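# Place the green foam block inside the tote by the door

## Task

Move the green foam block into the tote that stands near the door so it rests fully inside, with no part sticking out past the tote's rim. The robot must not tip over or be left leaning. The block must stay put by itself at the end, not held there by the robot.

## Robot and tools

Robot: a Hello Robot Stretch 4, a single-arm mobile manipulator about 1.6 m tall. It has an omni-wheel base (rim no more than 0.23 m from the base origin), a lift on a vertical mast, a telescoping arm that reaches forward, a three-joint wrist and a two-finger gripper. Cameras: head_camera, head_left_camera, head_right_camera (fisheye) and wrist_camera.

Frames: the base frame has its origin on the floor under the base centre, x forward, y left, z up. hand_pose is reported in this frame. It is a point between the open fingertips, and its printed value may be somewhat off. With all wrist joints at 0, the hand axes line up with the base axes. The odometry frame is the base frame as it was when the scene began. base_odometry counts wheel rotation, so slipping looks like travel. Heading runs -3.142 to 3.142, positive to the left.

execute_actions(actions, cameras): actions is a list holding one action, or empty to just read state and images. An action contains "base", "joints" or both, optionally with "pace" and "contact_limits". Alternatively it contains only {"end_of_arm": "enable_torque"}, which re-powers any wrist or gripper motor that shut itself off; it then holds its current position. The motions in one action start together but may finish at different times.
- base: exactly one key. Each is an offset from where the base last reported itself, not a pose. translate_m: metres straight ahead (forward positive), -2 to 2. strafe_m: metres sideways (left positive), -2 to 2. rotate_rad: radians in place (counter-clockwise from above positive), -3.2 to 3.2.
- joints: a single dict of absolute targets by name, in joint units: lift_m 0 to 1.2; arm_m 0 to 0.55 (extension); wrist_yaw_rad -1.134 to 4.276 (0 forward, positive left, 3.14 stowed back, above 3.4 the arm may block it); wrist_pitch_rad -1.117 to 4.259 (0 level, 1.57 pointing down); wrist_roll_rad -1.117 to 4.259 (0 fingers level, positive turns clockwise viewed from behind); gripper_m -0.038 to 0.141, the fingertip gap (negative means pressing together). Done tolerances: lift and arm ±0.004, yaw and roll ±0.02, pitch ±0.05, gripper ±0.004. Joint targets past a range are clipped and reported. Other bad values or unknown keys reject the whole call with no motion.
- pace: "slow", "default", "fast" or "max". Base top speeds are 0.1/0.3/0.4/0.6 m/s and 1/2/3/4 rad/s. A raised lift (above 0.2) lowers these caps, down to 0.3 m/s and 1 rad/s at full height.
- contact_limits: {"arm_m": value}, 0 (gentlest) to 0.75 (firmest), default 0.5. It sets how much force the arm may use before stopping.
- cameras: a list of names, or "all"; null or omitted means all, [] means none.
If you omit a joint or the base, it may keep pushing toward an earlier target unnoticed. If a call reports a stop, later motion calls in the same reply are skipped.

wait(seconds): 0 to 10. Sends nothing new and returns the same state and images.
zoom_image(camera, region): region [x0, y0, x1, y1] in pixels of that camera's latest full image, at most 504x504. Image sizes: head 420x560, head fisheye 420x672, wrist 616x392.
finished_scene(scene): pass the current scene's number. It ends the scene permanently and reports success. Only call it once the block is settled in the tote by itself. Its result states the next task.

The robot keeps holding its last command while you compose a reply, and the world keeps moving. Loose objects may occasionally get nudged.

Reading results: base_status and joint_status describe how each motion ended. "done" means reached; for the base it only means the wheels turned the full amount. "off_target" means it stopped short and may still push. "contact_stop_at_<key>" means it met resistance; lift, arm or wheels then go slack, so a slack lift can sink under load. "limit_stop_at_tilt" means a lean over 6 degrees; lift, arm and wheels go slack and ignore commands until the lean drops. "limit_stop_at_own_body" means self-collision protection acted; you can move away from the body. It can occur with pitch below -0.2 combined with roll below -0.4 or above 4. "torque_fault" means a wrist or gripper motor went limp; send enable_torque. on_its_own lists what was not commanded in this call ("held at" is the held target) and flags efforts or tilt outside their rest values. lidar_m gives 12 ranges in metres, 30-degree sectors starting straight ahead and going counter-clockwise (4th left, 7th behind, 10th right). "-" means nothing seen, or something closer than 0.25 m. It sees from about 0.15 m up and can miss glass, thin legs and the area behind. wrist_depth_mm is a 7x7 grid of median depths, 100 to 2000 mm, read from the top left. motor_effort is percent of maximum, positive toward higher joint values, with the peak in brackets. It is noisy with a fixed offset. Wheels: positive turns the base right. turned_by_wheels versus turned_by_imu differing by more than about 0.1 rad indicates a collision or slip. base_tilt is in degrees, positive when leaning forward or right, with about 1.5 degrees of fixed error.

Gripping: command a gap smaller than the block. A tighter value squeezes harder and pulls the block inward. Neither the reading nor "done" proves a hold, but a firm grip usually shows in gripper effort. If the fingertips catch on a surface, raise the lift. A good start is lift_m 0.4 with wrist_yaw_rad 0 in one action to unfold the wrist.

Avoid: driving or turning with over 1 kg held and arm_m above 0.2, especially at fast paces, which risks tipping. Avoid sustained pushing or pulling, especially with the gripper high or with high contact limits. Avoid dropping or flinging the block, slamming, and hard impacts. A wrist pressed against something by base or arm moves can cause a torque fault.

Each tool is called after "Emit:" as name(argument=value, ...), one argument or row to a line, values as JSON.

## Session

Emit:
execute_actions(
  actions=[],
)

Scene clock: 0.00 s.
base_odometry: x=+0.000 y=+0.000 heading=+0.000 (m, m, rad; odometry frame)
turned_by_wheels: +0.000 (rad since the last result)
turned_by_imu: +0.000 (rad since the last result)
base_tilt: forward=-0.3 right=-0.3 (deg)
lidar_m: 1.04 1.06 1.44 1.62 0.97 0.66 0.61 0.65 0.90 1.25 1.29 1.12
base_status: not commanded
joint_positions: lift_m=+0.277 arm_m=+0.003 wrist_yaw_rad=+3.202 wrist_pitch_rad=-0.004 wrist_roll_rad=+0.000 gripper_m=+0.057
joint_status: not commanded
motor_effort: lift_m=+18 arm_m=+0 wrist_yaw_rad=+0 wrist_pitch_rad=-6 wrist_roll_rad=+0 gripper_m=-6 wheel_0=+0 wheel_1=+0 wheel_2=+0 (%)
hand_pose: x=-0.1196 y=+0.0698 z=+0.4559 quat_wxyz=(-0.030, +0.002, +0.000, +1.000) (m; base frame)
wrist_depth_mm: - 134 133 759 750 750 750 / - - 133 759 750 750 750 / - 110 134 759 768 750 759 / - 132 161 768 759 759 759 / 199 759 768 768 768 768 759 / 206 778 195 768 768 768 759 / 204 778 778 - 759 759 768
pictures: head_camera, head_left_camera, head_right_camera, wrist_camera
Images, in order (width x height): head_camera 420x560, head_left_camera 420x672, head_right_camera 420x672, wrist_camera 616x392.

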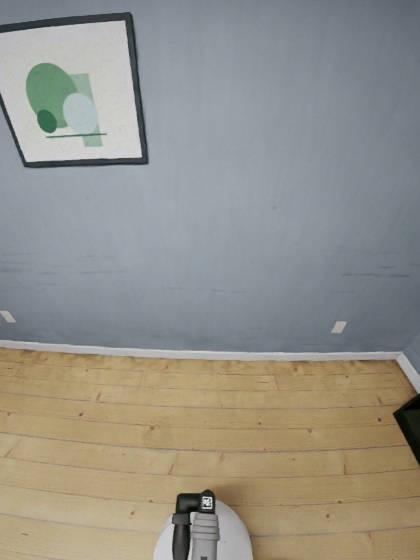

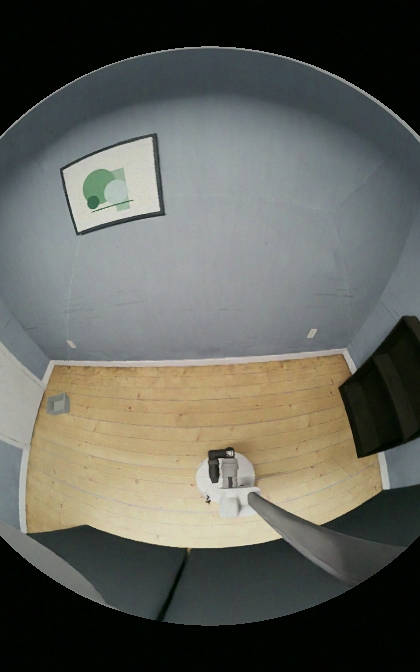

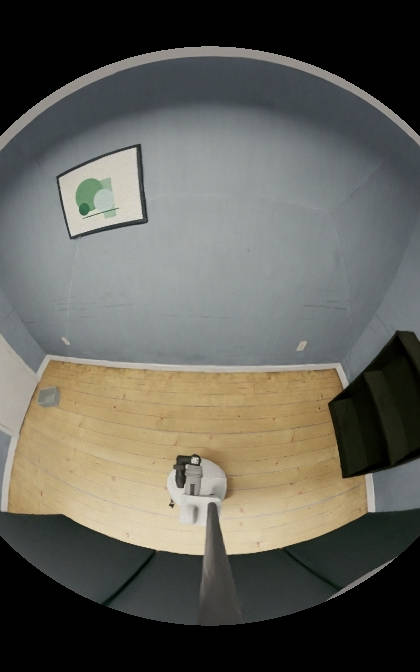

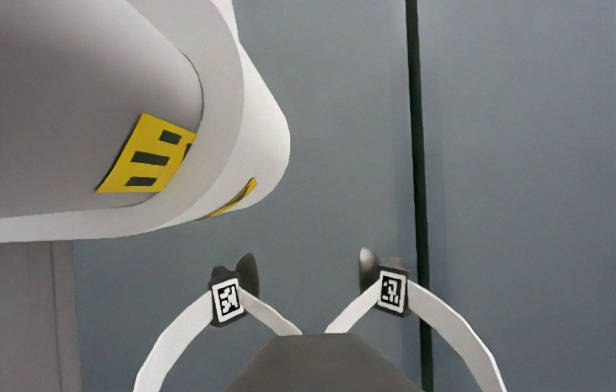

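Emit:
zoom_image(
  camera="head_right_camera",
  region=[300, 300, 420, 520],
)

Emit:
zoom_image(
  camera="head_left_camera",
  region=[0, 330, 200, 560],
)

Region (300, 300, 420, 520) of head_right_camera's 420x672 image, scaled by 2.291, with more detail than that image has; it fills the left 275 columns of this view, and the rest is white.

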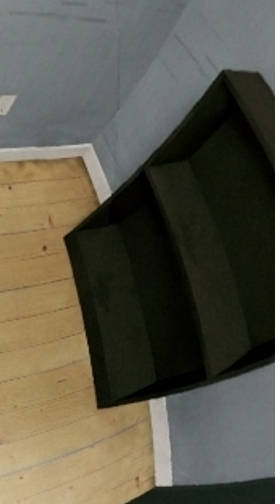

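Region (0, 330, 200, 560) of head_left_camera's 420x672 image, scaled by 2.191, with more detail than that image has; it fills the left 438 columns of this view, and the rest is white.

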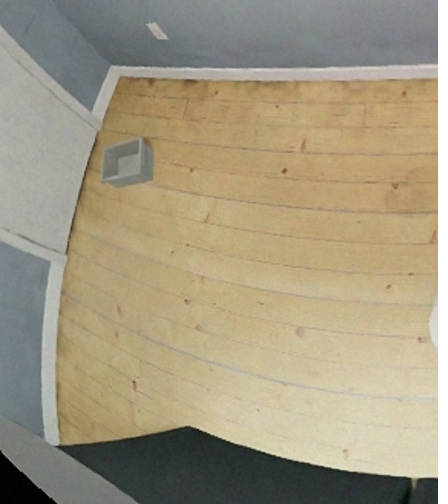

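Emit:
execute_actions(
  actions=[
    {"base": {"rotate_rad": -1.6}, "joints": {"lift_m": 0.4, "wrist_yaw_rad": 0, "wrist_roll_rad": -0.045}},
  ],
)

Scene clock: 8.90 s.
base_odometry: x=+0.000 y=+0.000 heading=-1.600 (m, m, rad; odometry frame)
turned_by_wheels: -1.600 (rad since the last result)
turned_by_imu: -1.578 (rad since the last result)
base_tilt: forward=-0.3 right=-0.2 (deg)
lidar_m: 1.24 1.28 1.11 1.04 1.04 1.45 1.63 1.00 0.67 0.63 0.66 0.85
base_status: done
joint_positions: lift_m=+0.400 arm_m=+0.003 wrist_yaw_rad=+0.001 wrist_pitch_rad=-0.004 wrist_roll_rad=-0.045 gripper_m=+0.057
joint_status: all done
motor_effort: lift_m=+20(19) arm_m=+0(0) wrist_yaw_rad=-2(6) wrist_pitch_rad=-6(5) wrist_roll_rad=-2(2) gripper_m=-2(4) wheel_0=+2(6) wheel_1=+1(4) wheel_2=+0(7) (%)
hand_pose: x=+0.4622 y=-0.0873 z=+0.5792 quat_wxyz=(+1.000, -0.022, -0.002, +0.000) (m; base frame)
wrist_depth_mm: 1255 1308 1281 1308 1366 991 723 / 1098 1255 1255 1336 1336 1025 732 / 1118 1255 1281 1366 1366 1008 723 / 1098 1255 1281 1336 1366 1025 732 / 1182 1281 1308 1336 1397 1042 723 / 1160 1281 195 1308 1336 976 732 / 1042 1042 1098 - 1366 917 732
pictures: head_camera, head_left_camera, head_right_camera, wrist_camera
Images, in order (width x height): head_camera 420x560, head_left_camera 420x672, head_right_camera 420x672, wrist_camera 616x392.

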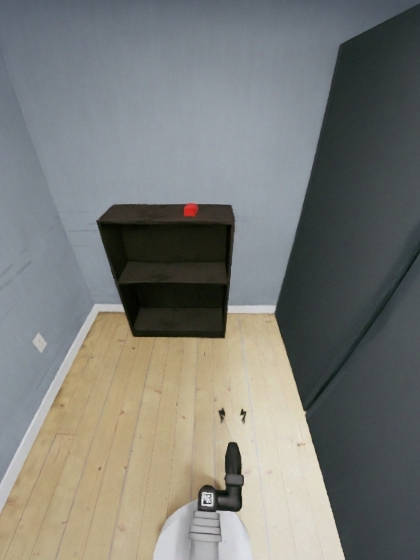

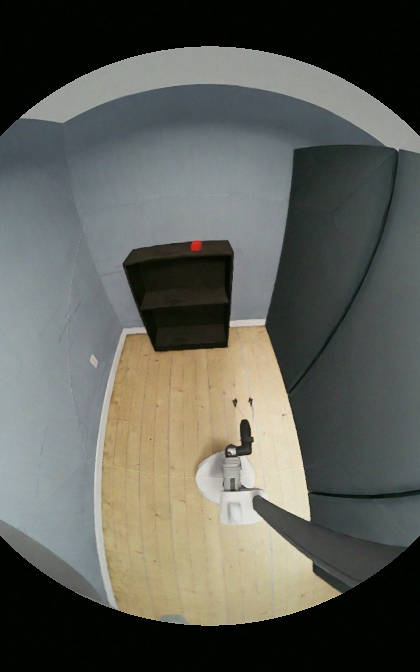

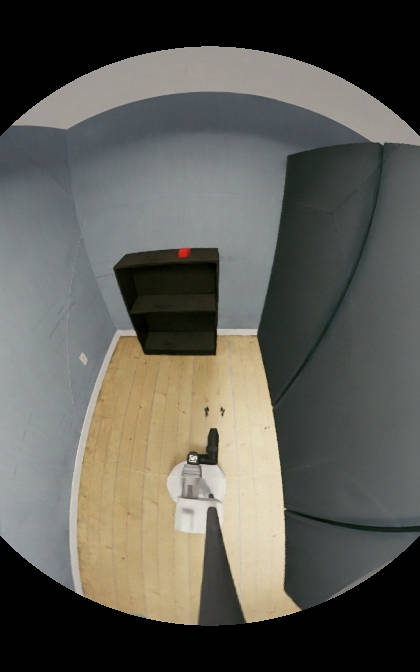

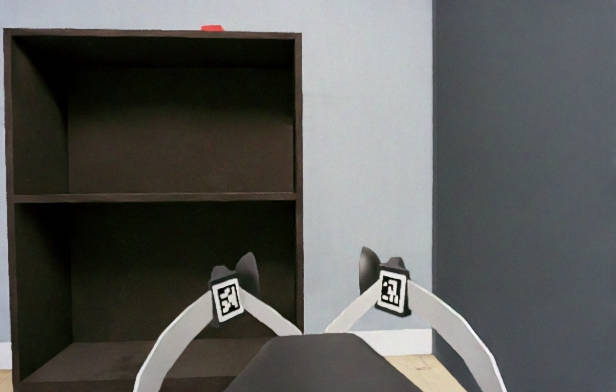

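Emit:
execute_actions(
  actions=[
    {"base": {"translate_m": -1.45}, "pace": "fast"},
  ],
  cameras=[],
)

Emit:
execute_actions(
  actions=[
    {"base": {"rotate_rad": -1.55}, "pace": "fast"},
  ],
)

Scene clock: 20.27 s.
base_odometry: x=+0.042 y=+1.449 heading=-1.600 (m, m, rad; odometry frame)
turned_by_wheels: +0.000 (rad since the last result)
turned_by_imu: +0.006 (rad since the last result)
base_tilt: forward=-0.2 right=-0.3 (deg)
lidar_m: 2.36 1.45 1.02 0.94 0.38 0.46 0.67 0.70 0.97 1.13 0.76 0.97
base_status: done
joint_positions: lift_m=+0.400 arm_m=+0.003 wrist_yaw_rad=+0.000 wrist_pitch_rad=-0.004 wrist_roll_rad=-0.045 gripper_m=+0.057
joint_status: not commanded
motor_effort: lift_m=+19(19) arm_m=+0(0) wrist_yaw_rad=-1(1) wrist_pitch_rad=-5(5) wrist_roll_rad=-1(1) gripper_m=-5(2) wheel_0=-1(7) wheel_1=+0(6) wheel_2=-2(11) (%)
hand_pose: x=+0.4622 y=-0.0873 z=+0.5792 quat_wxyz=(+1.000, -0.022, -0.002, +0.000) (m; base frame)
wrist_depth_mm: 1661 - - - - 1205 854 / 1708 - - - - 1205 854 / 1708 - - - - 1205 854 / 1661 - - - - 1205 854 / 1661 - - - 1708 1205 866 / 1661 1921 195 1863 1618 1138 866 / 1308 1229 1336 - 1366 1078 866
pictures: none
No camera images: the call's "cameras" was empty. Leave "cameras" out to get every camera's image.

Scene clock: 22.00 s.
base_odometry: x=+0.042 y=+1.449 heading=+3.133 (m, m, rad; odometry frame)
turned_by_wheels: -1.550 (rad since the last result)
turned_by_imu: -1.529 (rad since the last result)
base_tilt: forward=-0.3 right=-0.3 (deg)
lidar_m: 1.01 0.76 1.02 2.55 1.42 1.03 0.93 0.39 0.72 0.69 0.71 1.00
base_status: done
joint_positions: lift_m=+0.400 arm_m=+0.003 wrist_yaw_rad=+0.000 wrist_pitch_rad=-0.004 wrist_roll_rad=-0.045 gripper_m=+0.057
joint_status: not commanded
motor_effort: lift_m=+19(20) arm_m=+0(0) wrist_yaw_rad=+0(1) wrist_pitch_rad=-5(6) wrist_roll_rad=-2(1) gripper_m=-3(2) wheel_0=+1(5) wheel_1=-1(12) wheel_2=-1(8) (%)
hand_pose: x=+0.4621 y=-0.0874 z=+0.5792 quat_wxyz=(+1.000, -0.022, -0.002, +0.000) (m; base frame)
wrist_depth_mm: 500 732 - - - 1229 866 / 504 741 - - - 1229 878 / 508 732 - - - 1255 878 / 508 732 - - - 1255 866 / 508 732 - - 1863 1255 878 / 512 732 195 1921 1618 1160 878 / 512 621 1336 - 1397 1098 878
pictures: head_camera, head_left_camera, head_right_camera, wrist_camera
Images, in order (width x height): head_camera 420x560, head_left_camera 420x672, head_right_camera 420x672, wrist_camera 616x392.

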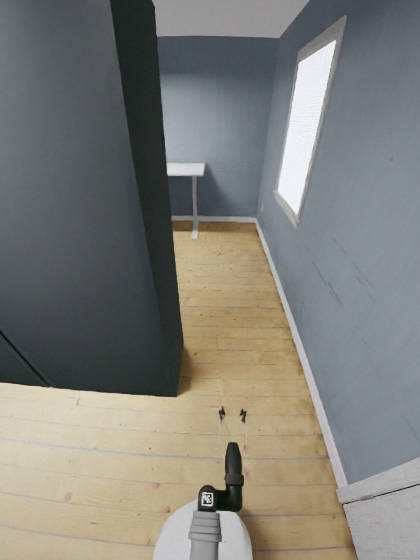

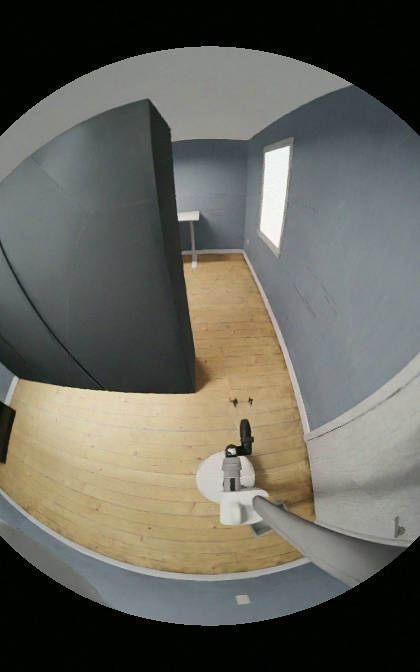

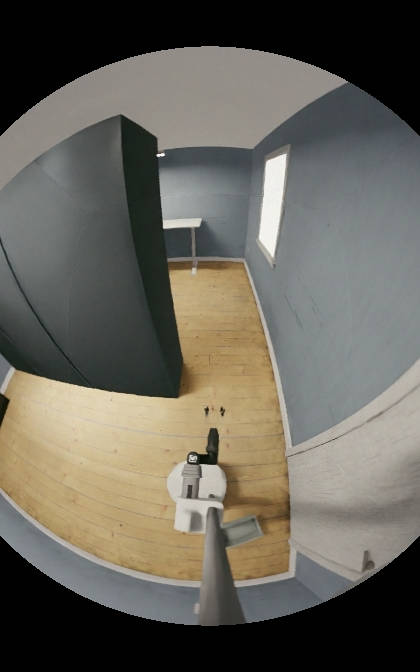

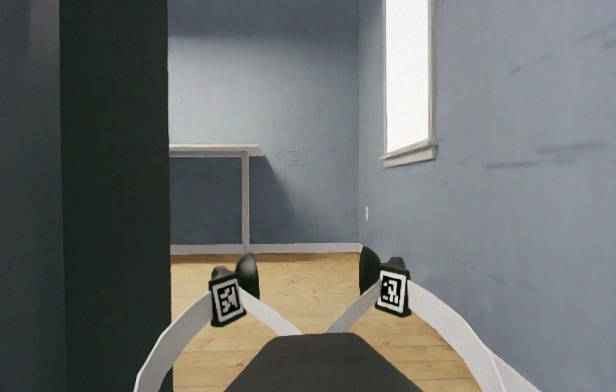

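Emit:
execute_actions(
  actions=[
    {"base": {"rotate_rad": -0.13}, "pace": "fast"},
  ],
  cameras=[],
)

Emit:
execute_actions(
  actions=[
    {"base": {"translate_m": 1.9}, "pace": "fast"},
  ],
  cameras=[],
)

Emit:
execute_actions(
  actions=[
    {"base": {"rotate_rad": 1.74}, "pace": "fast"},
  ],
)

Scene clock: 25.63 s.
base_odometry: x=+0.042 y=+1.449 heading=+3.003 (m, m, rad; odometry frame)
turned_by_wheels: -0.130 (rad since the last result)
turned_by_imu: -0.128 (rad since the last result)
base_tilt: forward=-0.2 right=-0.2 (deg)
lidar_m: 1.75 0.75 0.90 1.80 1.68 1.06 0.94 0.45 0.44 0.68 0.70 0.89
base_status: done
joint_positions: lift_m=+0.400 arm_m=+0.003 wrist_yaw_rad=+0.000 wrist_pitch_rad=-0.004 wrist_roll_rad=-0.045 gripper_m=+0.057
joint_status: not commanded
motor_effort: lift_m=+19(19) arm_m=+0(0) wrist_yaw_rad=+1(0) wrist_pitch_rad=-5(5) wrist_roll_rad=-1(1) gripper_m=-3(0) wheel_0=+2(3) wheel_1=+0(0) wheel_2=-1(6) (%)
hand_pose: x=+0.4621 y=-0.0874 z=+0.5792 quat_wxyz=(+1.000, -0.022, -0.002, +0.000) (m; base frame)
wrist_depth_mm: 654 - - - 1464 946 707 / 654 - - - 1537 976 715 / 647 - - - 1499 976 715 / 654 - - - 1464 946 715 / 647 - - - 1308 976 715 / 647 1863 195 1921 1205 917 715 / 640 1160 1281 - 1281 878 723
pictures: none
No camera images: the call's "cameras" was empty. Leave "cameras" out to get every camera's image.

Scene clock: 31.73 s.
base_odometry: x=-1.840 y=+1.711 heading=+3.004 (m, m, rad; odometry frame)
turned_by_wheels: +0.000 (rad since the last result)
turned_by_imu: -0.008 (rad since the last result)
base_tilt: forward=-0.3 right=-0.4 (deg)
lidar_m: 0.85 1.20 1.37 2.54 1.16 0.84 2.15 0.73 0.44 0.34 0.36 0.47
base_status: done
joint_positions: lift_m=+0.400 arm_m=+0.003 wrist_yaw_rad=+0.000 wrist_pitch_rad=-0.004 wrist_roll_rad=-0.045 gripper_m=+0.057
joint_status: not commanded
motor_effort: lift_m=+19(19) arm_m=+0(0) wrist_yaw_rad=+0(0) wrist_pitch_rad=-5(5) wrist_roll_rad=-1(1) gripper_m=-3(1) wheel_0=+1(8) wheel_1=+0(3) wheel_2=+1(12) (%)
hand_pose: x=+0.4621 y=-0.0874 z=+0.5792 quat_wxyz=(+1.000, -0.022, -0.002, +0.000) (m; base frame)
wrist_depth_mm: 1499 1537 1618 1499 647 402 320 / 1464 1576 1618 1576 634 439 338 / 1537 1618 1618 1576 691 445 340 / 1537 1576 1618 1618 699 445 340 / 1537 1576 1661 1618 603 449 342 / 1537 1576 195 1336 564 427 342 / 1229 1255 1308 - 603 407 342
pictures: none
No camera images: the call's "cameras" was empty. Leave "cameras" out to get every camera's image.

Scene clock: 33.53 s.
base_odometry: x=-1.840 y=+1.711 heading=-1.540 (m, m, rad; odometry frame)
turned_by_wheels: +1.740 (rad since the last result)
turned_by_imu: +1.716 (rad since the last result)
base_tilt: forward=-0.2 right=-0.3 (deg)
lidar_m: 2.52 0.94 0.85 1.64 0.55 0.39 0.36 0.37 0.53 1.52 1.22 1.61
base_status: done
joint_positions: lift_m=+0.400 arm_m=+0.003 wrist_yaw_rad=+0.000 wrist_pitch_rad=-0.004 wrist_roll_rad=-0.045 gripper_m=+0.057
joint_status: not commanded
motor_effort: lift_m=+19(19) arm_m=+0(0) wrist_yaw_rad=-1(1) wrist_pitch_rad=-5(5) wrist_roll_rad=-2(1) gripper_m=-1(3) wheel_0=-1(9) wheel_1=-1(7) wheel_2=+1(9) (%)
hand_pose: x=+0.4622 y=-0.0873 z=+0.5792 quat_wxyz=(+1.000, -0.022, -0.002, +0.000) (m; base frame)
wrist_depth_mm: 1160 1983 - - - - - / 1160 - - - - - - / 1160 - - - - - - / 1182 - - - - - - / 1205 - - - - - - / 1182 1756 195 1863 1576 1921 1863 / 1138 1255 1308 - 1397 1229 1281
pictures: head_camera, head_left_camera, head_right_camera, wrist_camera
Images, in order (width x height): head_camera 420x560, head_left_camera 420x672, head_right_camera 420x672, wrist_camera 616x392.

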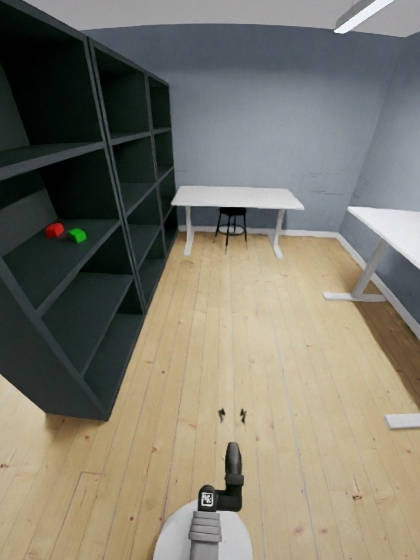

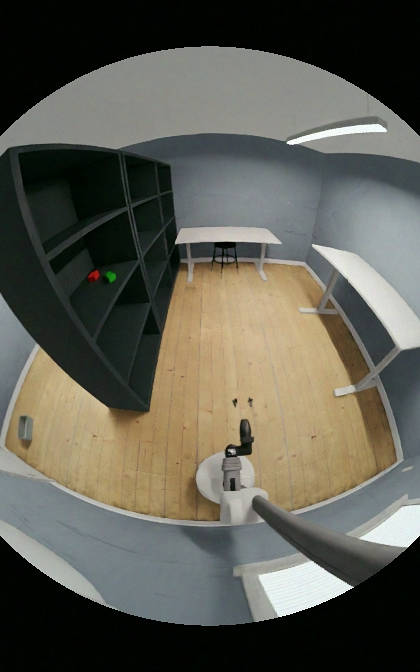

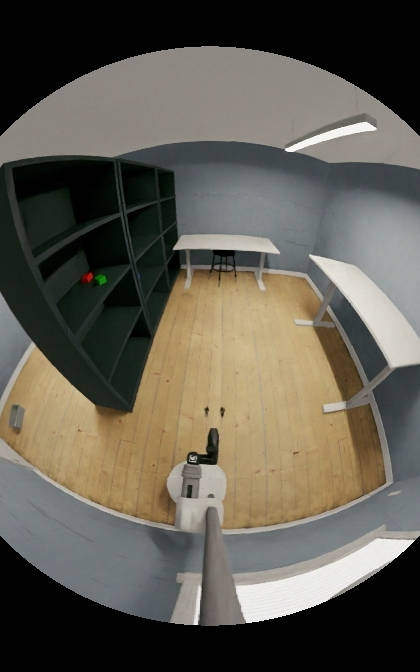

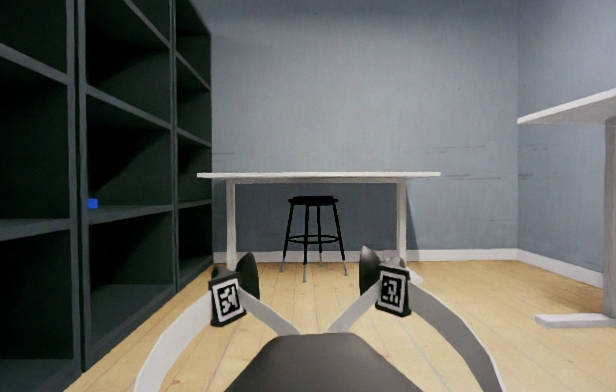

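Emit:
zoom_image(
  camera="head_camera",
  region=[0, 180, 160, 300],
)

Region (0, 180, 160, 300) of head_camera's 420x560 image, scaled by 3.150, with more detail than that image has; it fills the top 378 rows of this view, and the rest is white.

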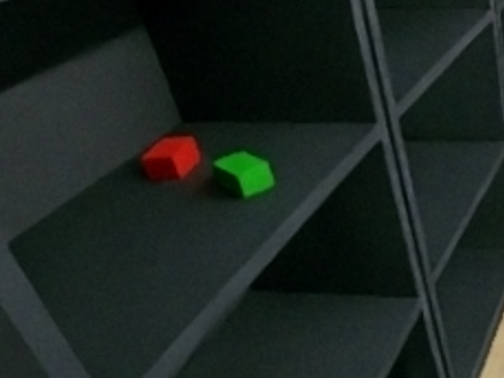

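Emit:
execute_actions(
  actions=[
    {"base": {"translate_m": 0.7}, "joints": {"lift_m": 0.96, "wrist_pitch_rad": 0.3, "gripper_m": 0.141}, "pace": "fast"},
  ],
  cameras=[],
)

Emit:
execute_actions(
  actions=[
    {"base": {"rotate_rad": 1.14}, "joints": {"arm_m": 0.1}},
  ],
  cameras=["head_camera", "wrist_camera"],
)

Scene clock: 51.60 s.
base_odometry: x=-1.818 y=+1.011 heading=-1.540 (m, m, rad; odometry frame)
turned_by_wheels: +0.000 (rad since the last result)
turned_by_imu: -0.003 (rad since the last result)
base_tilt: forward=-0.2 right=-0.2 (deg)
lidar_m: 1.82 0.94 0.66 0.62 1.61 1.13 1.04 1.09 1.53 1.12 1.13 1.56
base_status: done
joint_positions: lift_m=+0.960 arm_m=+0.003 wrist_yaw_rad=+0.000 wrist_pitch_rad=+0.302 wrist_roll_rad=-0.045 gripper_m=+0.141
joint_status: all done
motor_effort: lift_m=+20(18) arm_m=+0(0) wrist_yaw_rad=-1(1) wrist_pitch_rad=-5(7) wrist_roll_rad=+0(2) gripper_m=+4(5) wheel_0=-1(5) wheel_1=-2(4) wheel_2=+1(11) (%)
hand_pose: x=+0.4491 y=-0.0874 z=+1.0523 quat_wxyz=(+0.988, -0.022, +0.150, +0.003) (m; base frame)
wrist_depth_mm: 1281 - - - - - - / 1366 - - - - - - / 1366 - - - - - - / 1464 1661 - - - - - / 1366 1576 - - - - - / 1138 1618 1756 1921 1756 1756 1863 / 1464 1499 1499 - 1576 1499 1576
pictures: none
No camera images: the call's "cameras" was empty. Leave "cameras" out to get every camera's image.

Scene clock: 53.50 s.
base_odometry: x=-1.818 y=+1.011 heading=-0.400 (m, m, rad; odometry frame)
turned_by_wheels: +1.140 (rad since the last result)
turned_by_imu: +1.125 (rad since the last result)
base_tilt: forward=-0.3 right=-0.2 (deg)
lidar_m: 0.66 0.63 1.45 1.13 1.04 1.14 1.72 1.11 1.20 1.92 1.83 0.87
base_status: done
joint_positions: lift_m=+0.960 arm_m=+0.099 wrist_yaw_rad=+0.000 wrist_pitch_rad=+0.302 wrist_roll_rad=-0.045 gripper_m=+0.141
joint_status: all done
motor_effort: lift_m=+18(20) arm_m=+8(6) wrist_yaw_rad=+0(1) wrist_pitch_rad=-5(4) wrist_roll_rad=-2(1) gripper_m=+1(0) wheel_0=-1(8) wheel_1=+0(2) wheel_2=+1(7) (%)
hand_pose: x=+0.5450 y=-0.0874 z=+1.0524 quat_wxyz=(+0.988, -0.022, +0.150, +0.003) (m; base frame)
wrist_depth_mm: 661 707 768 854 723 554 1205 / 668 741 820 891 759 574 1255 / 699 750 820 891 741 609 976 / 544 544 549 544 569 627 1308 / 377 397 439 1025 831 661 1308 / 778 820 946 1025 788 707 1025 / 798 809 842 - 809 759 1366
pictures: head_camera, wrist_camera
Images, in order (width x height): head_camera 420x560, wrist_camera 616x392.

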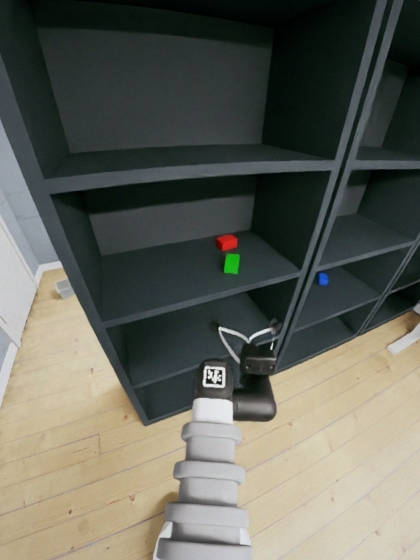

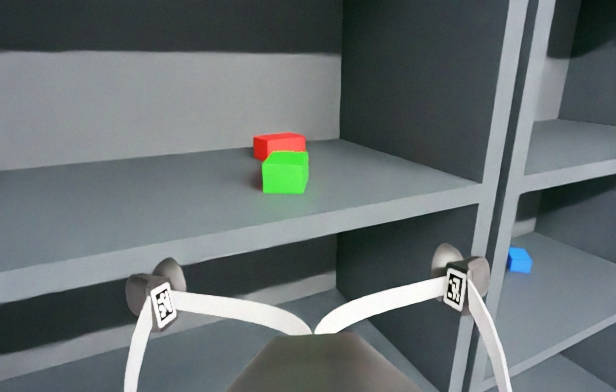

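Emit:
execute_actions(
  actions=[
    {"base": {"rotate_rad": 0.037}, "joints": {"arm_m": 0.36, "lift_m": 0.928}},
  ],
  cameras=["wrist_camera"],
)

Scene clock: 58.90 s.
base_odometry: x=-1.818 y=+1.011 heading=-0.363 (m, m, rad; odometry frame)
turned_by_wheels: +0.037 (rad since the last result)
turned_by_imu: +0.037 (rad since the last result)
base_tilt: forward=-0.3 right=-0.2 (deg)
lidar_m: 0.66 0.62 1.43 1.10 1.03 1.14 1.16 1.11 1.23 1.90 1.80 0.84
base_status: done
joint_positions: lift_m=+0.928 arm_m=+0.359 wrist_yaw_rad=+0.000 wrist_pitch_rad=+0.302 wrist_roll_rad=-0.045 gripper_m=+0.141
joint_status: all done
motor_effort: lift_m=+16(17) arm_m=+8(9) wrist_yaw_rad=+0(1) wrist_pitch_rad=-5(6) wrist_roll_rad=-1(2) gripper_m=+3(1) wheel_0=+0(3) wheel_1=+0(3) wheel_2=+0(5) (%)
hand_pose: x=+0.8050 y=-0.0874 z=+1.0206 quat_wxyz=(+0.988, -0.022, +0.150, +0.003) (m; base frame)
wrist_depth_mm: 469 504 549 597 621 469 387 / 484 525 569 627 647 480 394 / 504 544 591 627 627 492 399 / 442 445 442 332 442 442 399 / 307 309 309 291 307 307 307 / 236 216 216 236 226 249 399 / 191 184 191 - 238 535 433
pictures: wrist_camera
Images, in order (width x height): wrist_camera 616x392.

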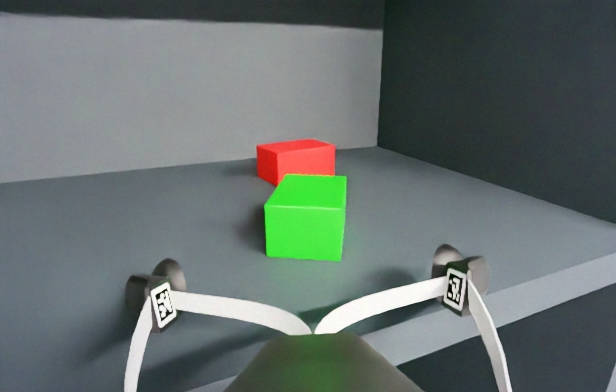

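Emit:
execute_actions(
  actions=[
    {"joints": {"arm_m": 0.475, "lift_m": 0.922, "gripper_m": 0.105}},
  ],
  cameras=["wrist_camera"],
)

Scene clock: 61.87 s.
base_odometry: x=-1.818 y=+1.011 heading=-0.363 (m, m, rad; odometry frame)
turned_by_wheels: +0.000 (rad since the last result)
turned_by_imu: +0.000 (rad since the last result)
base_tilt: forward=-0.2 right=-0.3 (deg)
lidar_m: 0.65 0.62 1.42 1.10 1.05 1.16 1.15 1.12 1.21 1.90 1.83 0.86
base_status: not commanded
joint_positions: lift_m=+0.922 arm_m=+0.473 wrist_yaw_rad=+0.001 wrist_pitch_rad=+0.298 wrist_roll_rad=-0.044 gripper_m=+0.105
joint_status: all done
motor_effort: lift_m=+13(13) arm_m=+10(10) wrist_yaw_rad=-4(4) wrist_pitch_rad=+7(7) wrist_roll_rad=-3(2) gripper_m=-2(2) wheel_0=+0(0) wheel_1=-1(1) wheel_2=-2(2) (%)
hand_pose: x=+0.9201 y=-0.0871 z=+1.0159 quat_wxyz=(+0.989, -0.022, +0.148, +0.004) (m; base frame)
wrist_depth_mm: 387 415 452 496 530 418 343 / 399 433 469 517 554 433 351 / 413 452 496 535 574 439 357 / 413 439 404 373 439 413 366 / 304 304 304 207 286 303 303 / 232 222 190 175 212 221 231 / 187 181 188 - 195 181 186
pictures: wrist_camera
Images, in order (width x height): wrist_camera 616x392.

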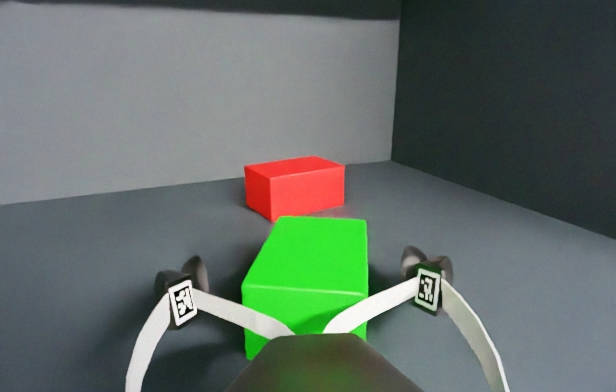

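Emit:
execute_actions(
  actions=[
    {"joints": {"lift_m": 0.93, "gripper_m": 0.02}},
  ],
  cameras=["wrist_camera"],
)

Emit:
execute_actions(
  actions=[
    {"joints": {"lift_m": 0.96}},
  ],
  cameras=["wrist_camera"],
)

Scene clock: 65.77 s.
base_odometry: x=-1.818 y=+1.011 heading=-0.363 (m, m, rad; odometry frame)
turned_by_wheels: +0.000 (rad since the last result)
turned_by_imu: +0.000 (rad since the last result)
base_tilt: forward=-0.3 right=-0.3 (deg)
lidar_m: 0.66 0.63 1.42 1.10 1.06 1.15 1.15 1.11 1.21 1.90 1.81 0.84
base_status: not commanded
joint_positions: lift_m=+0.930 arm_m=+0.474 wrist_yaw_rad=+0.000 wrist_pitch_rad=+0.302 wrist_roll_rad=-0.045 gripper_m=+0.020
joint_status: all done
motor_effort: lift_m=+21(22) arm_m=+8(10) wrist_yaw_rad=-1(3) wrist_pitch_rad=-5(5) wrist_roll_rad=-1(2) gripper_m=-20(18) wheel_0=+0(0) wheel_1=+0(1) wheel_2=-2(2) (%)
hand_pose: x=+0.9200 y=-0.0873 z=+1.0222 quat_wxyz=(+0.988, -0.022, +0.150, +0.004) (m; base frame)
wrist_depth_mm: 382 415 455 496 530 415 343 / 399 430 469 517 549 430 349 / 413 452 496 535 574 436 357 / 418 449 413 382 445 410 364 / 312 310 312 208 310 309 309 / 238 239 179 166 187 227 236 / 193 186 193 - 200 185 193
pictures: wrist_camera
Images, in order (width x height): wrist_camera 616x392.

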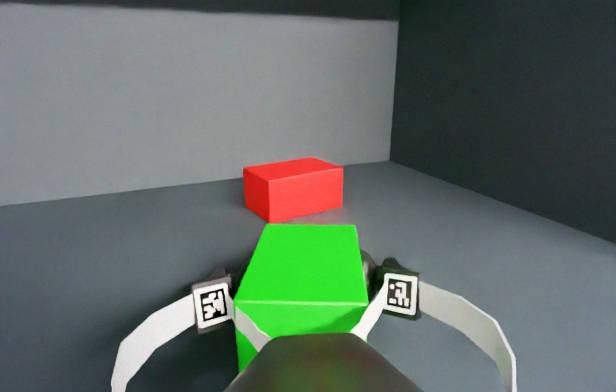

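Scene clock: 66.67 s.
base_odometry: x=-1.818 y=+1.011 heading=-0.363 (m, m, rad; odometry frame)
turned_by_wheels: +0.000 (rad since the last result)
turned_by_imu: +0.000 (rad since the last result)
base_tilt: forward=-0.2 right=-0.3 (deg)
lidar_m: 0.64 0.62 1.40 1.11 1.04 1.14 1.13 1.09 1.23 1.89 1.82 0.85
base_status: not commanded
joint_positions: lift_m=+0.960 arm_m=+0.474 wrist_yaw_rad=+0.000 wrist_pitch_rad=+0.302 wrist_roll_rad=-0.045 gripper_m=+0.020
joint_status: all done
motor_effort: lift_m=+21(24) arm_m=+8(8) wrist_yaw_rad=-1(1) wrist_pitch_rad=-6(6) wrist_roll_rad=-1(1) gripper_m=-21(21) wheel_0=+0(0) wheel_1=+0(0) wheel_2=-2(1) (%)
hand_pose: x=+0.9200 y=-0.0873 z=+1.0521 quat_wxyz=(+0.988, -0.022, +0.151, +0.004) (m; base frame)
wrist_depth_mm: 384 415 452 496 525 415 343 / 399 433 473 521 554 427 349 / 413 452 496 544 574 439 355 / 430 462 496 407 539 445 362 / 375 375 373 209 375 375 351 / 287 287 179 166 187 274 286 / 232 224 233 - 241 224 232
pictures: wrist_camera
Images, in order (width x height): wrist_camera 616x392.

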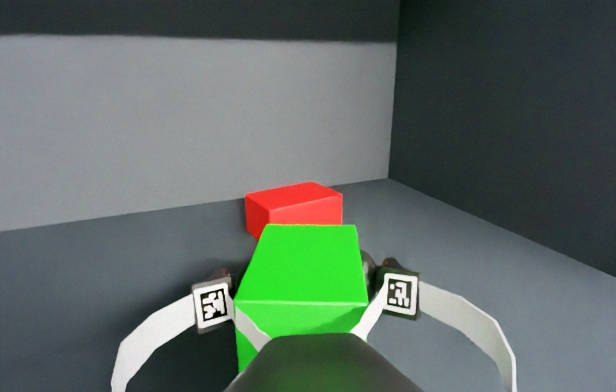

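Emit:
execute_actions(
  actions=[
    {"base": {"rotate_rad": 0.42}, "joints": {"arm_m": 0.005}},
  ],
  cameras=["wrist_camera"],
)

Emit:
execute_actions(
  actions=[
    {"base": {"strafe_m": 0.6}, "joints": {"lift_m": 0.5}, "pace": "fast"},
  ],
  cameras=["head_camera", "wrist_camera"],
)

Scene clock: 72.50 s.
base_odometry: x=-1.818 y=+1.011 heading=+0.057 (m, m, rad; odometry frame)
turned_by_wheels: +0.420 (rad since the last result)
turned_by_imu: +0.414 (rad since the last result)
base_tilt: forward=-0.3 right=-0.2 (deg)
lidar_m: 0.62 1.54 1.12 1.04 1.11 1.58 1.12 1.14 1.64 1.85 0.91 0.64
base_status: done
joint_positions: lift_m=+0.960 arm_m=+0.006 wrist_yaw_rad=+0.000 wrist_pitch_rad=+0.303 wrist_roll_rad=-0.045 gripper_m=+0.020
joint_status: all done
motor_effort: lift_m=+20(20) arm_m=-8(10) wrist_yaw_rad=+0(2) wrist_pitch_rad=-7(6) wrist_roll_rad=-1(1) gripper_m=-25(21) wheel_0=+1(8) wheel_1=+0(2) wheel_2=+0(6) (%)
hand_pose: x=+0.4527 y=-0.0874 z=+1.0520 quat_wxyz=(+0.988, -0.022, +0.151, +0.003) (m; base frame)
wrist_depth_mm: 1661 397 788 798 788 778 788 / 1618 430 788 842 831 831 820 / 1618 430 732 854 854 854 831 / 1661 466 544 549 544 549 539 / 1618 508 459 208 459 960 866 / 1618 1756 179 166 187 991 931 / 1464 530 615 - 878 809 831
pictures: wrist_camera
Images, in order (width x height): wrist_camera 616x392.

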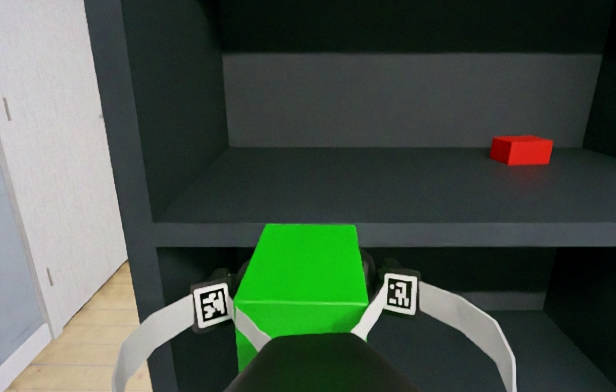

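Scene clock: 75.43 s.
base_odometry: x=-1.852 y=+1.610 heading=+0.057 (m, m, rad; odometry frame)
turned_by_wheels: +0.000 (rad since the last result)
turned_by_imu: +0.000 (rad since the last result)
base_tilt: forward=-0.4 right=-0.3 (deg)
lidar_m: 1.85 0.69 0.50 0.45 0.47 0.67 1.50 1.20 1.61 2.43 0.93 0.78
base_status: done
joint_positions: lift_m=+0.500 arm_m=+0.006 wrist_yaw_rad=+0.000 wrist_pitch_rad=+0.303 wrist_roll_rad=-0.045 gripper_m=+0.020
joint_status: all done
motor_effort: lift_m=+17(18) arm_m=-8(8) wrist_yaw_rad=+0(0) wrist_pitch_rad=-7(7) wrist_roll_rad=-2(1) gripper_m=-22(22) wheel_0=+1(9) wheel_1=+0(12) wheel_2=+0(1) (%)
hand_pose: x=+0.4527 y=-0.0874 z=+0.5924 quat_wxyz=(+0.988, -0.022, +0.151, +0.003) (m; base frame)
wrist_depth_mm: 820 1229 - - - 788 544 / 820 1229 - - - 788 549 / 831 1229 - - - 788 554 / 831 1229 - - - 788 544 / 831 1229 1499 208 1499 788 544 / 831 1078 179 166 187 683 549 / 820 904 931 - 976 788 544
pictures: head_camera, wrist_camera
Images, in order (width x height): head_camera 420x560, wrist_camera 616x392.

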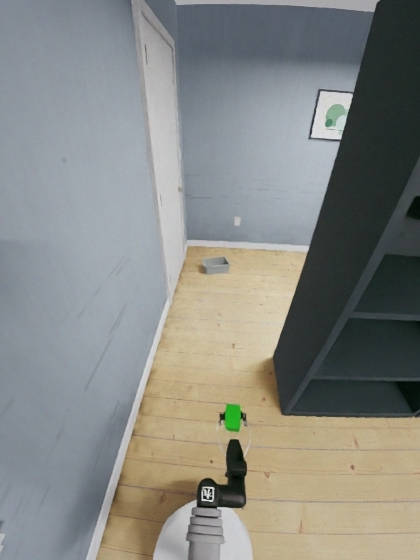

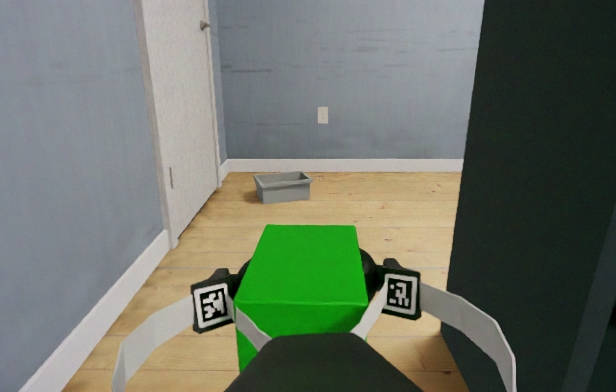

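Emit:
execute_actions(
  actions=[
    {"base": {"translate_m": 1.75}, "joints": {"arm_m": 0.2, "wrist_pitch_rad": 1.5}, "pace": "fast"},
  ],
  cameras=["head_camera", "wrist_camera"],
)

Scene clock: 86.83 s.
base_odometry: x=-0.105 y=+1.710 heading=+0.057 (m, m, rad; odometry frame)
turned_by_wheels: +0.000 (rad since the last result)
turned_by_imu: -0.007 (rad since the last result)
base_tilt: forward=-0.2 right=-0.3 (deg)
lidar_m: 0.44 0.42 0.48 0.43 0.48 0.68 1.86 0.73 0.88 2.44 1.52 1.14
base_status: done
joint_positions: lift_m=+0.500 arm_m=+0.199 wrist_yaw_rad=+0.000 wrist_pitch_rad=+1.500 wrist_roll_rad=-0.045 gripper_m=+0.020
joint_status: all done
motor_effort: lift_m=+16(17) arm_m=+8(7) wrist_yaw_rad=+0(1) wrist_pitch_rad=+1(6) wrist_roll_rad=-1(2) gripper_m=-24(19) wheel_0=-1(6) wheel_1=+0(3) wheel_2=+0(12) (%)
hand_pose: x=+0.3900 y=-0.0874 z=+0.3906 quat_wxyz=(+0.732, -0.016, +0.681, +0.015) (m; base frame)
wrist_depth_mm: 621 621 621 627 627 627 634 / 621 549 609 621 634 621 627 / 615 615 615 615 615 621 621 / 609 574 615 615 609 615 621 / 609 603 609 208 615 615 615 / 609 603 180 166 187 609 615 / 597 597 559 - 609 603 609
pictures: head_camera, wrist_camera
Images, in order (width x height): head_camera 420x560, wrist_camera 616x392.

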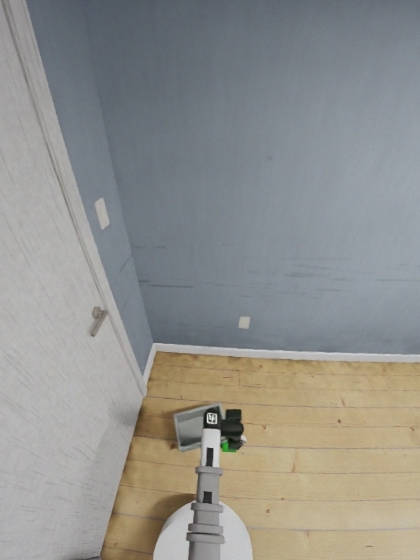

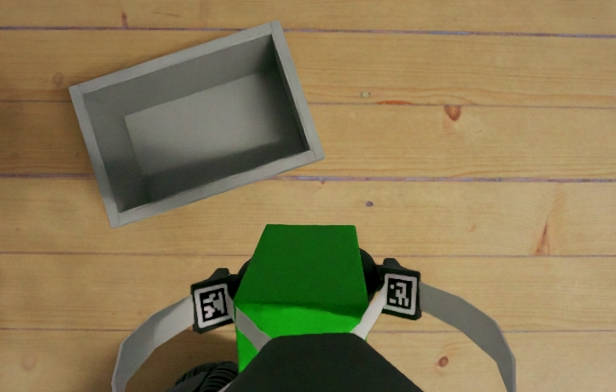

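Emit:
execute_actions(
  actions=[
    {"base": {"rotate_rad": 0.265}, "joints": {"arm_m": 0.385, "wrist_pitch_rad": 1.65, "wrist_roll_rad": -0.095, "lift_m": 0.32}},
  ],
  cameras=["head_camera", "wrist_camera"],
)

Scene clock: 96.83 s.
base_odometry: x=-0.105 y=+1.710 heading=+0.322 (m, m, rad; odometry frame)
turned_by_wheels: +0.265 (rad since the last result)
turned_by_imu: +0.262 (rad since the last result)
base_tilt: forward=-0.3 right=-0.2 (deg)
lidar_m: 0.43 0.55 0.44 0.44 0.56 1.01 0.92 0.75 1.28 2.18 1.27 0.48
base_status: done
joint_positions: lift_m=+0.320 arm_m=+0.384 wrist_yaw_rad=+0.000 wrist_pitch_rad=+1.650 wrist_roll_rad=-0.095 gripper_m=+0.020
joint_status: all done
motor_effort: lift_m=+16(13) arm_m=+8(9) wrist_yaw_rad=+0(0) wrist_pitch_rad=+1(3) wrist_roll_rad=-1(2) gripper_m=-23(23) wheel_0=+1(7) wheel_1=+0(5) wheel_2=+1(7) (%)
hand_pose: x=+0.5318 y=-0.0874 z=+0.2108 quat_wxyz=(+0.678, -0.032, +0.734, +0.035) (m; base frame)
wrist_depth_mm: 407 407 407 410 410 413 410 / 413 413 413 415 415 413 418 / 415 368 418 421 421 349 424 / 430 368 421 424 427 430 430 / 433 368 430 208 427 439 439 / 439 368 179 166 187 349 445 / 449 449 449 - 452 452 455
pictures: head_camera, wrist_camera
Images, in order (width x height): head_camera 420x560, wrist_camera 616x392.

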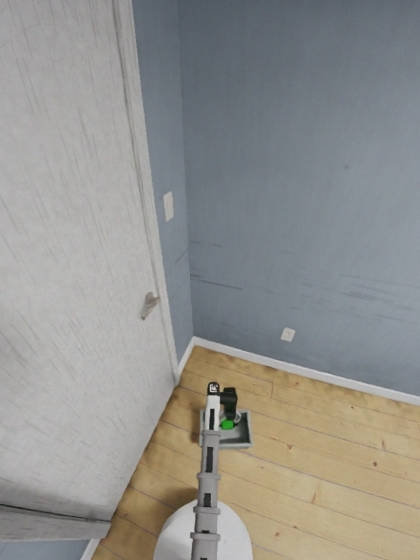

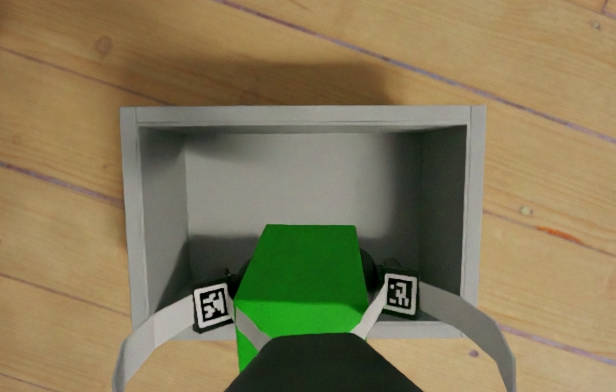

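Emit:
execute_actions(
  actions=[
    {"joints": {"arm_m": 0.395, "lift_m": 0.162}},
  ],
  cameras=["wrist_camera"],
)

Scene clock: 102.60 s.
base_odometry: x=-0.105 y=+1.710 heading=+0.322 (m, m, rad; odometry frame)
turned_by_wheels: +0.000 (rad since the last result)
turned_by_imu: +0.000 (rad since the last result)
base_tilt: forward=-0.3 right=-0.3 (deg)
lidar_m: 0.45 0.53 0.45 0.42 0.56 0.99 0.87 0.76 1.27 2.17 1.26 0.46
base_status: not commanded
joint_positions: lift_m=+0.162 arm_m=+0.394 wrist_yaw_rad=+0.000 wrist_pitch_rad=+1.650 wrist_roll_rad=-0.095 gripper_m=+0.020
joint_status: all done
motor_effort: lift_m=+16(15) arm_m=+8(6) wrist_yaw_rad=+0(0) wrist_pitch_rad=+1(2) wrist_roll_rad=-1(2) gripper_m=-22(23) wheel_0=+1(1) wheel_1=+0(0) wheel_2=+1(2) (%)
hand_pose: x=+0.5417 y=-0.0874 z=+0.0528 quat_wxyz=(+0.678, -0.032, +0.734, +0.035) (m; base frame)
wrist_depth_mm: 257 257 257 257 259 259 259 / 145 146 146 146 147 147 147 / 182 253 263 263 264 240 193 / 191 266 267 267 268 267 198 / 190 270 271 208 272 272 198 / 190 268 179 166 187 242 198 / 190 247 274 - 281 246 204
pictures: wrist_camera
Images, in order (width x height): wrist_camera 616x392.

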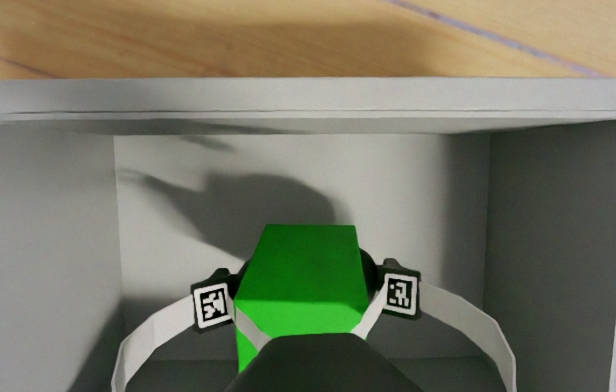

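Emit:
execute_actions(
  actions=[
    {"joints": {"gripper_m": 0.09}},
  ],
  cameras=["wrist_camera"],
)

Emit:
execute_actions(
  actions=[
    {"joints": {"lift_m": 0.32}, "pace": "fast"},
  ],
  cameras=["head_camera", "wrist_camera"],
)

Scene clock: 106.07 s.
base_odometry: x=-0.105 y=+1.710 heading=+0.322 (m, m, rad; odometry frame)
turned_by_wheels: +0.000 (rad since the last result)
turned_by_imu: +0.000 (rad since the last result)
base_tilt: forward=-0.1 right=-0.3 (deg)
lidar_m: 0.44 0.53 0.43 0.42 0.55 1.02 0.89 0.75 1.27 2.19 1.29 0.46
base_status: not commanded
joint_positions: lift_m=+0.162 arm_m=+0.394 wrist_yaw_rad=+0.000 wrist_pitch_rad=+1.650 wrist_roll_rad=-0.095 gripper_m=+0.090
joint_status: all done
motor_effort: lift_m=+16(16) arm_m=+8(8) wrist_yaw_rad=+0(0) wrist_pitch_rad=+2(2) wrist_roll_rad=-1(1) gripper_m=+3(20) wheel_0=+1(1) wheel_1=+0(0) wheel_2=+1(1) (%)
hand_pose: x=+0.5417 y=-0.0874 z=+0.0528 quat_wxyz=(+0.678, -0.032, +0.734, +0.035) (m; base frame)
wrist_depth_mm: 256 256 258 259 258 259 260 / 146 146 146 147 147 147 148 / 182 254 264 264 264 240 193 / 191 266 267 267 268 267 198 / 191 270 271 216 271 272 198 / 190 270 195 177 189 241 198 / 190 251 276 - 273 243 203
pictures: wrist_camera
Images, in order (width x height): wrist_camera 616x392.

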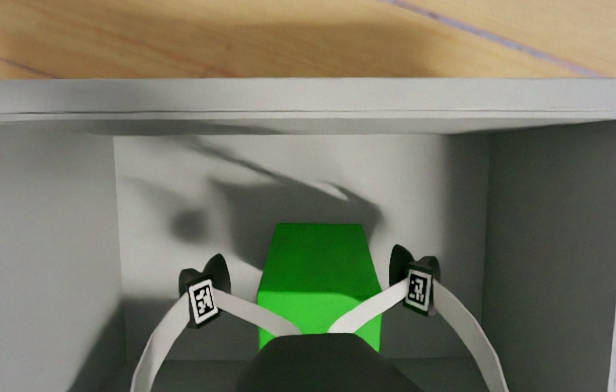

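Scene clock: 107.47 s.
base_odometry: x=-0.105 y=+1.710 heading=+0.322 (m, m, rad; odometry frame)
turned_by_wheels: +0.000 (rad since the last result)
turned_by_imu: +0.000 (rad since the last result)
base_tilt: forward=-0.2 right=-0.2 (deg)
lidar_m: 0.46 0.54 0.45 0.42 0.55 1.00 0.93 0.74 1.26 2.21 1.26 0.46
base_status: not commanded
joint_positions: lift_m=+0.320 arm_m=+0.394 wrist_yaw_rad=+0.000 wrist_pitch_rad=+1.650 wrist_roll_rad=-0.095 gripper_m=+0.090
joint_status: all done
motor_effort: lift_m=+21(22) arm_m=+8(8) wrist_yaw_rad=+0(0) wrist_pitch_rad=+2(1) wrist_roll_rad=-2(1) gripper_m=-5(1) wheel_0=+1(1) wheel_1=+0(0) wheel_2=+1(1) (%)
hand_pose: x=+0.5417 y=-0.0874 z=+0.2105 quat_wxyz=(+0.678, -0.032, +0.734, +0.035) (m; base frame)
wrist_depth_mm: 407 407 410 410 410 410 410 / 413 415 415 415 415 415 418 / 418 418 418 421 362 347 421 / 427 373 424 424 427 427 433 / 433 370 430 433 433 436 436 / 442 370 198 377 327 442 445 / 449 449 449 - 452 452 452
pictures: head_camera, wrist_camera
Images, in order (width x height): head_camera 420x560, wrist_camera 616x392.

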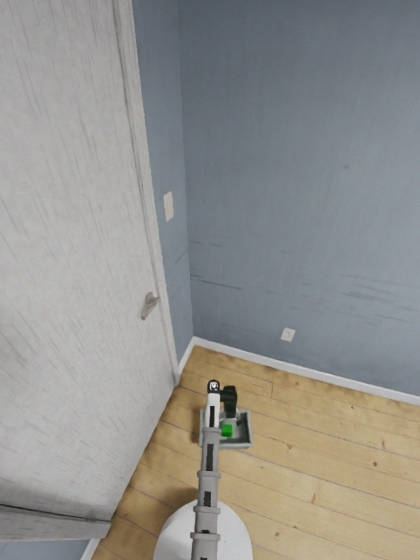

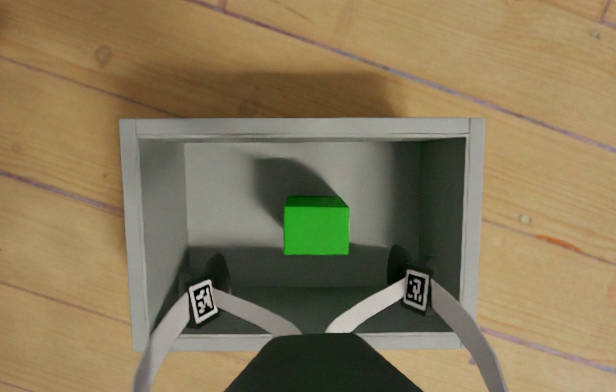

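Emit:
finished_scene(
  scene=2,
)

The scene is finished: the task was done.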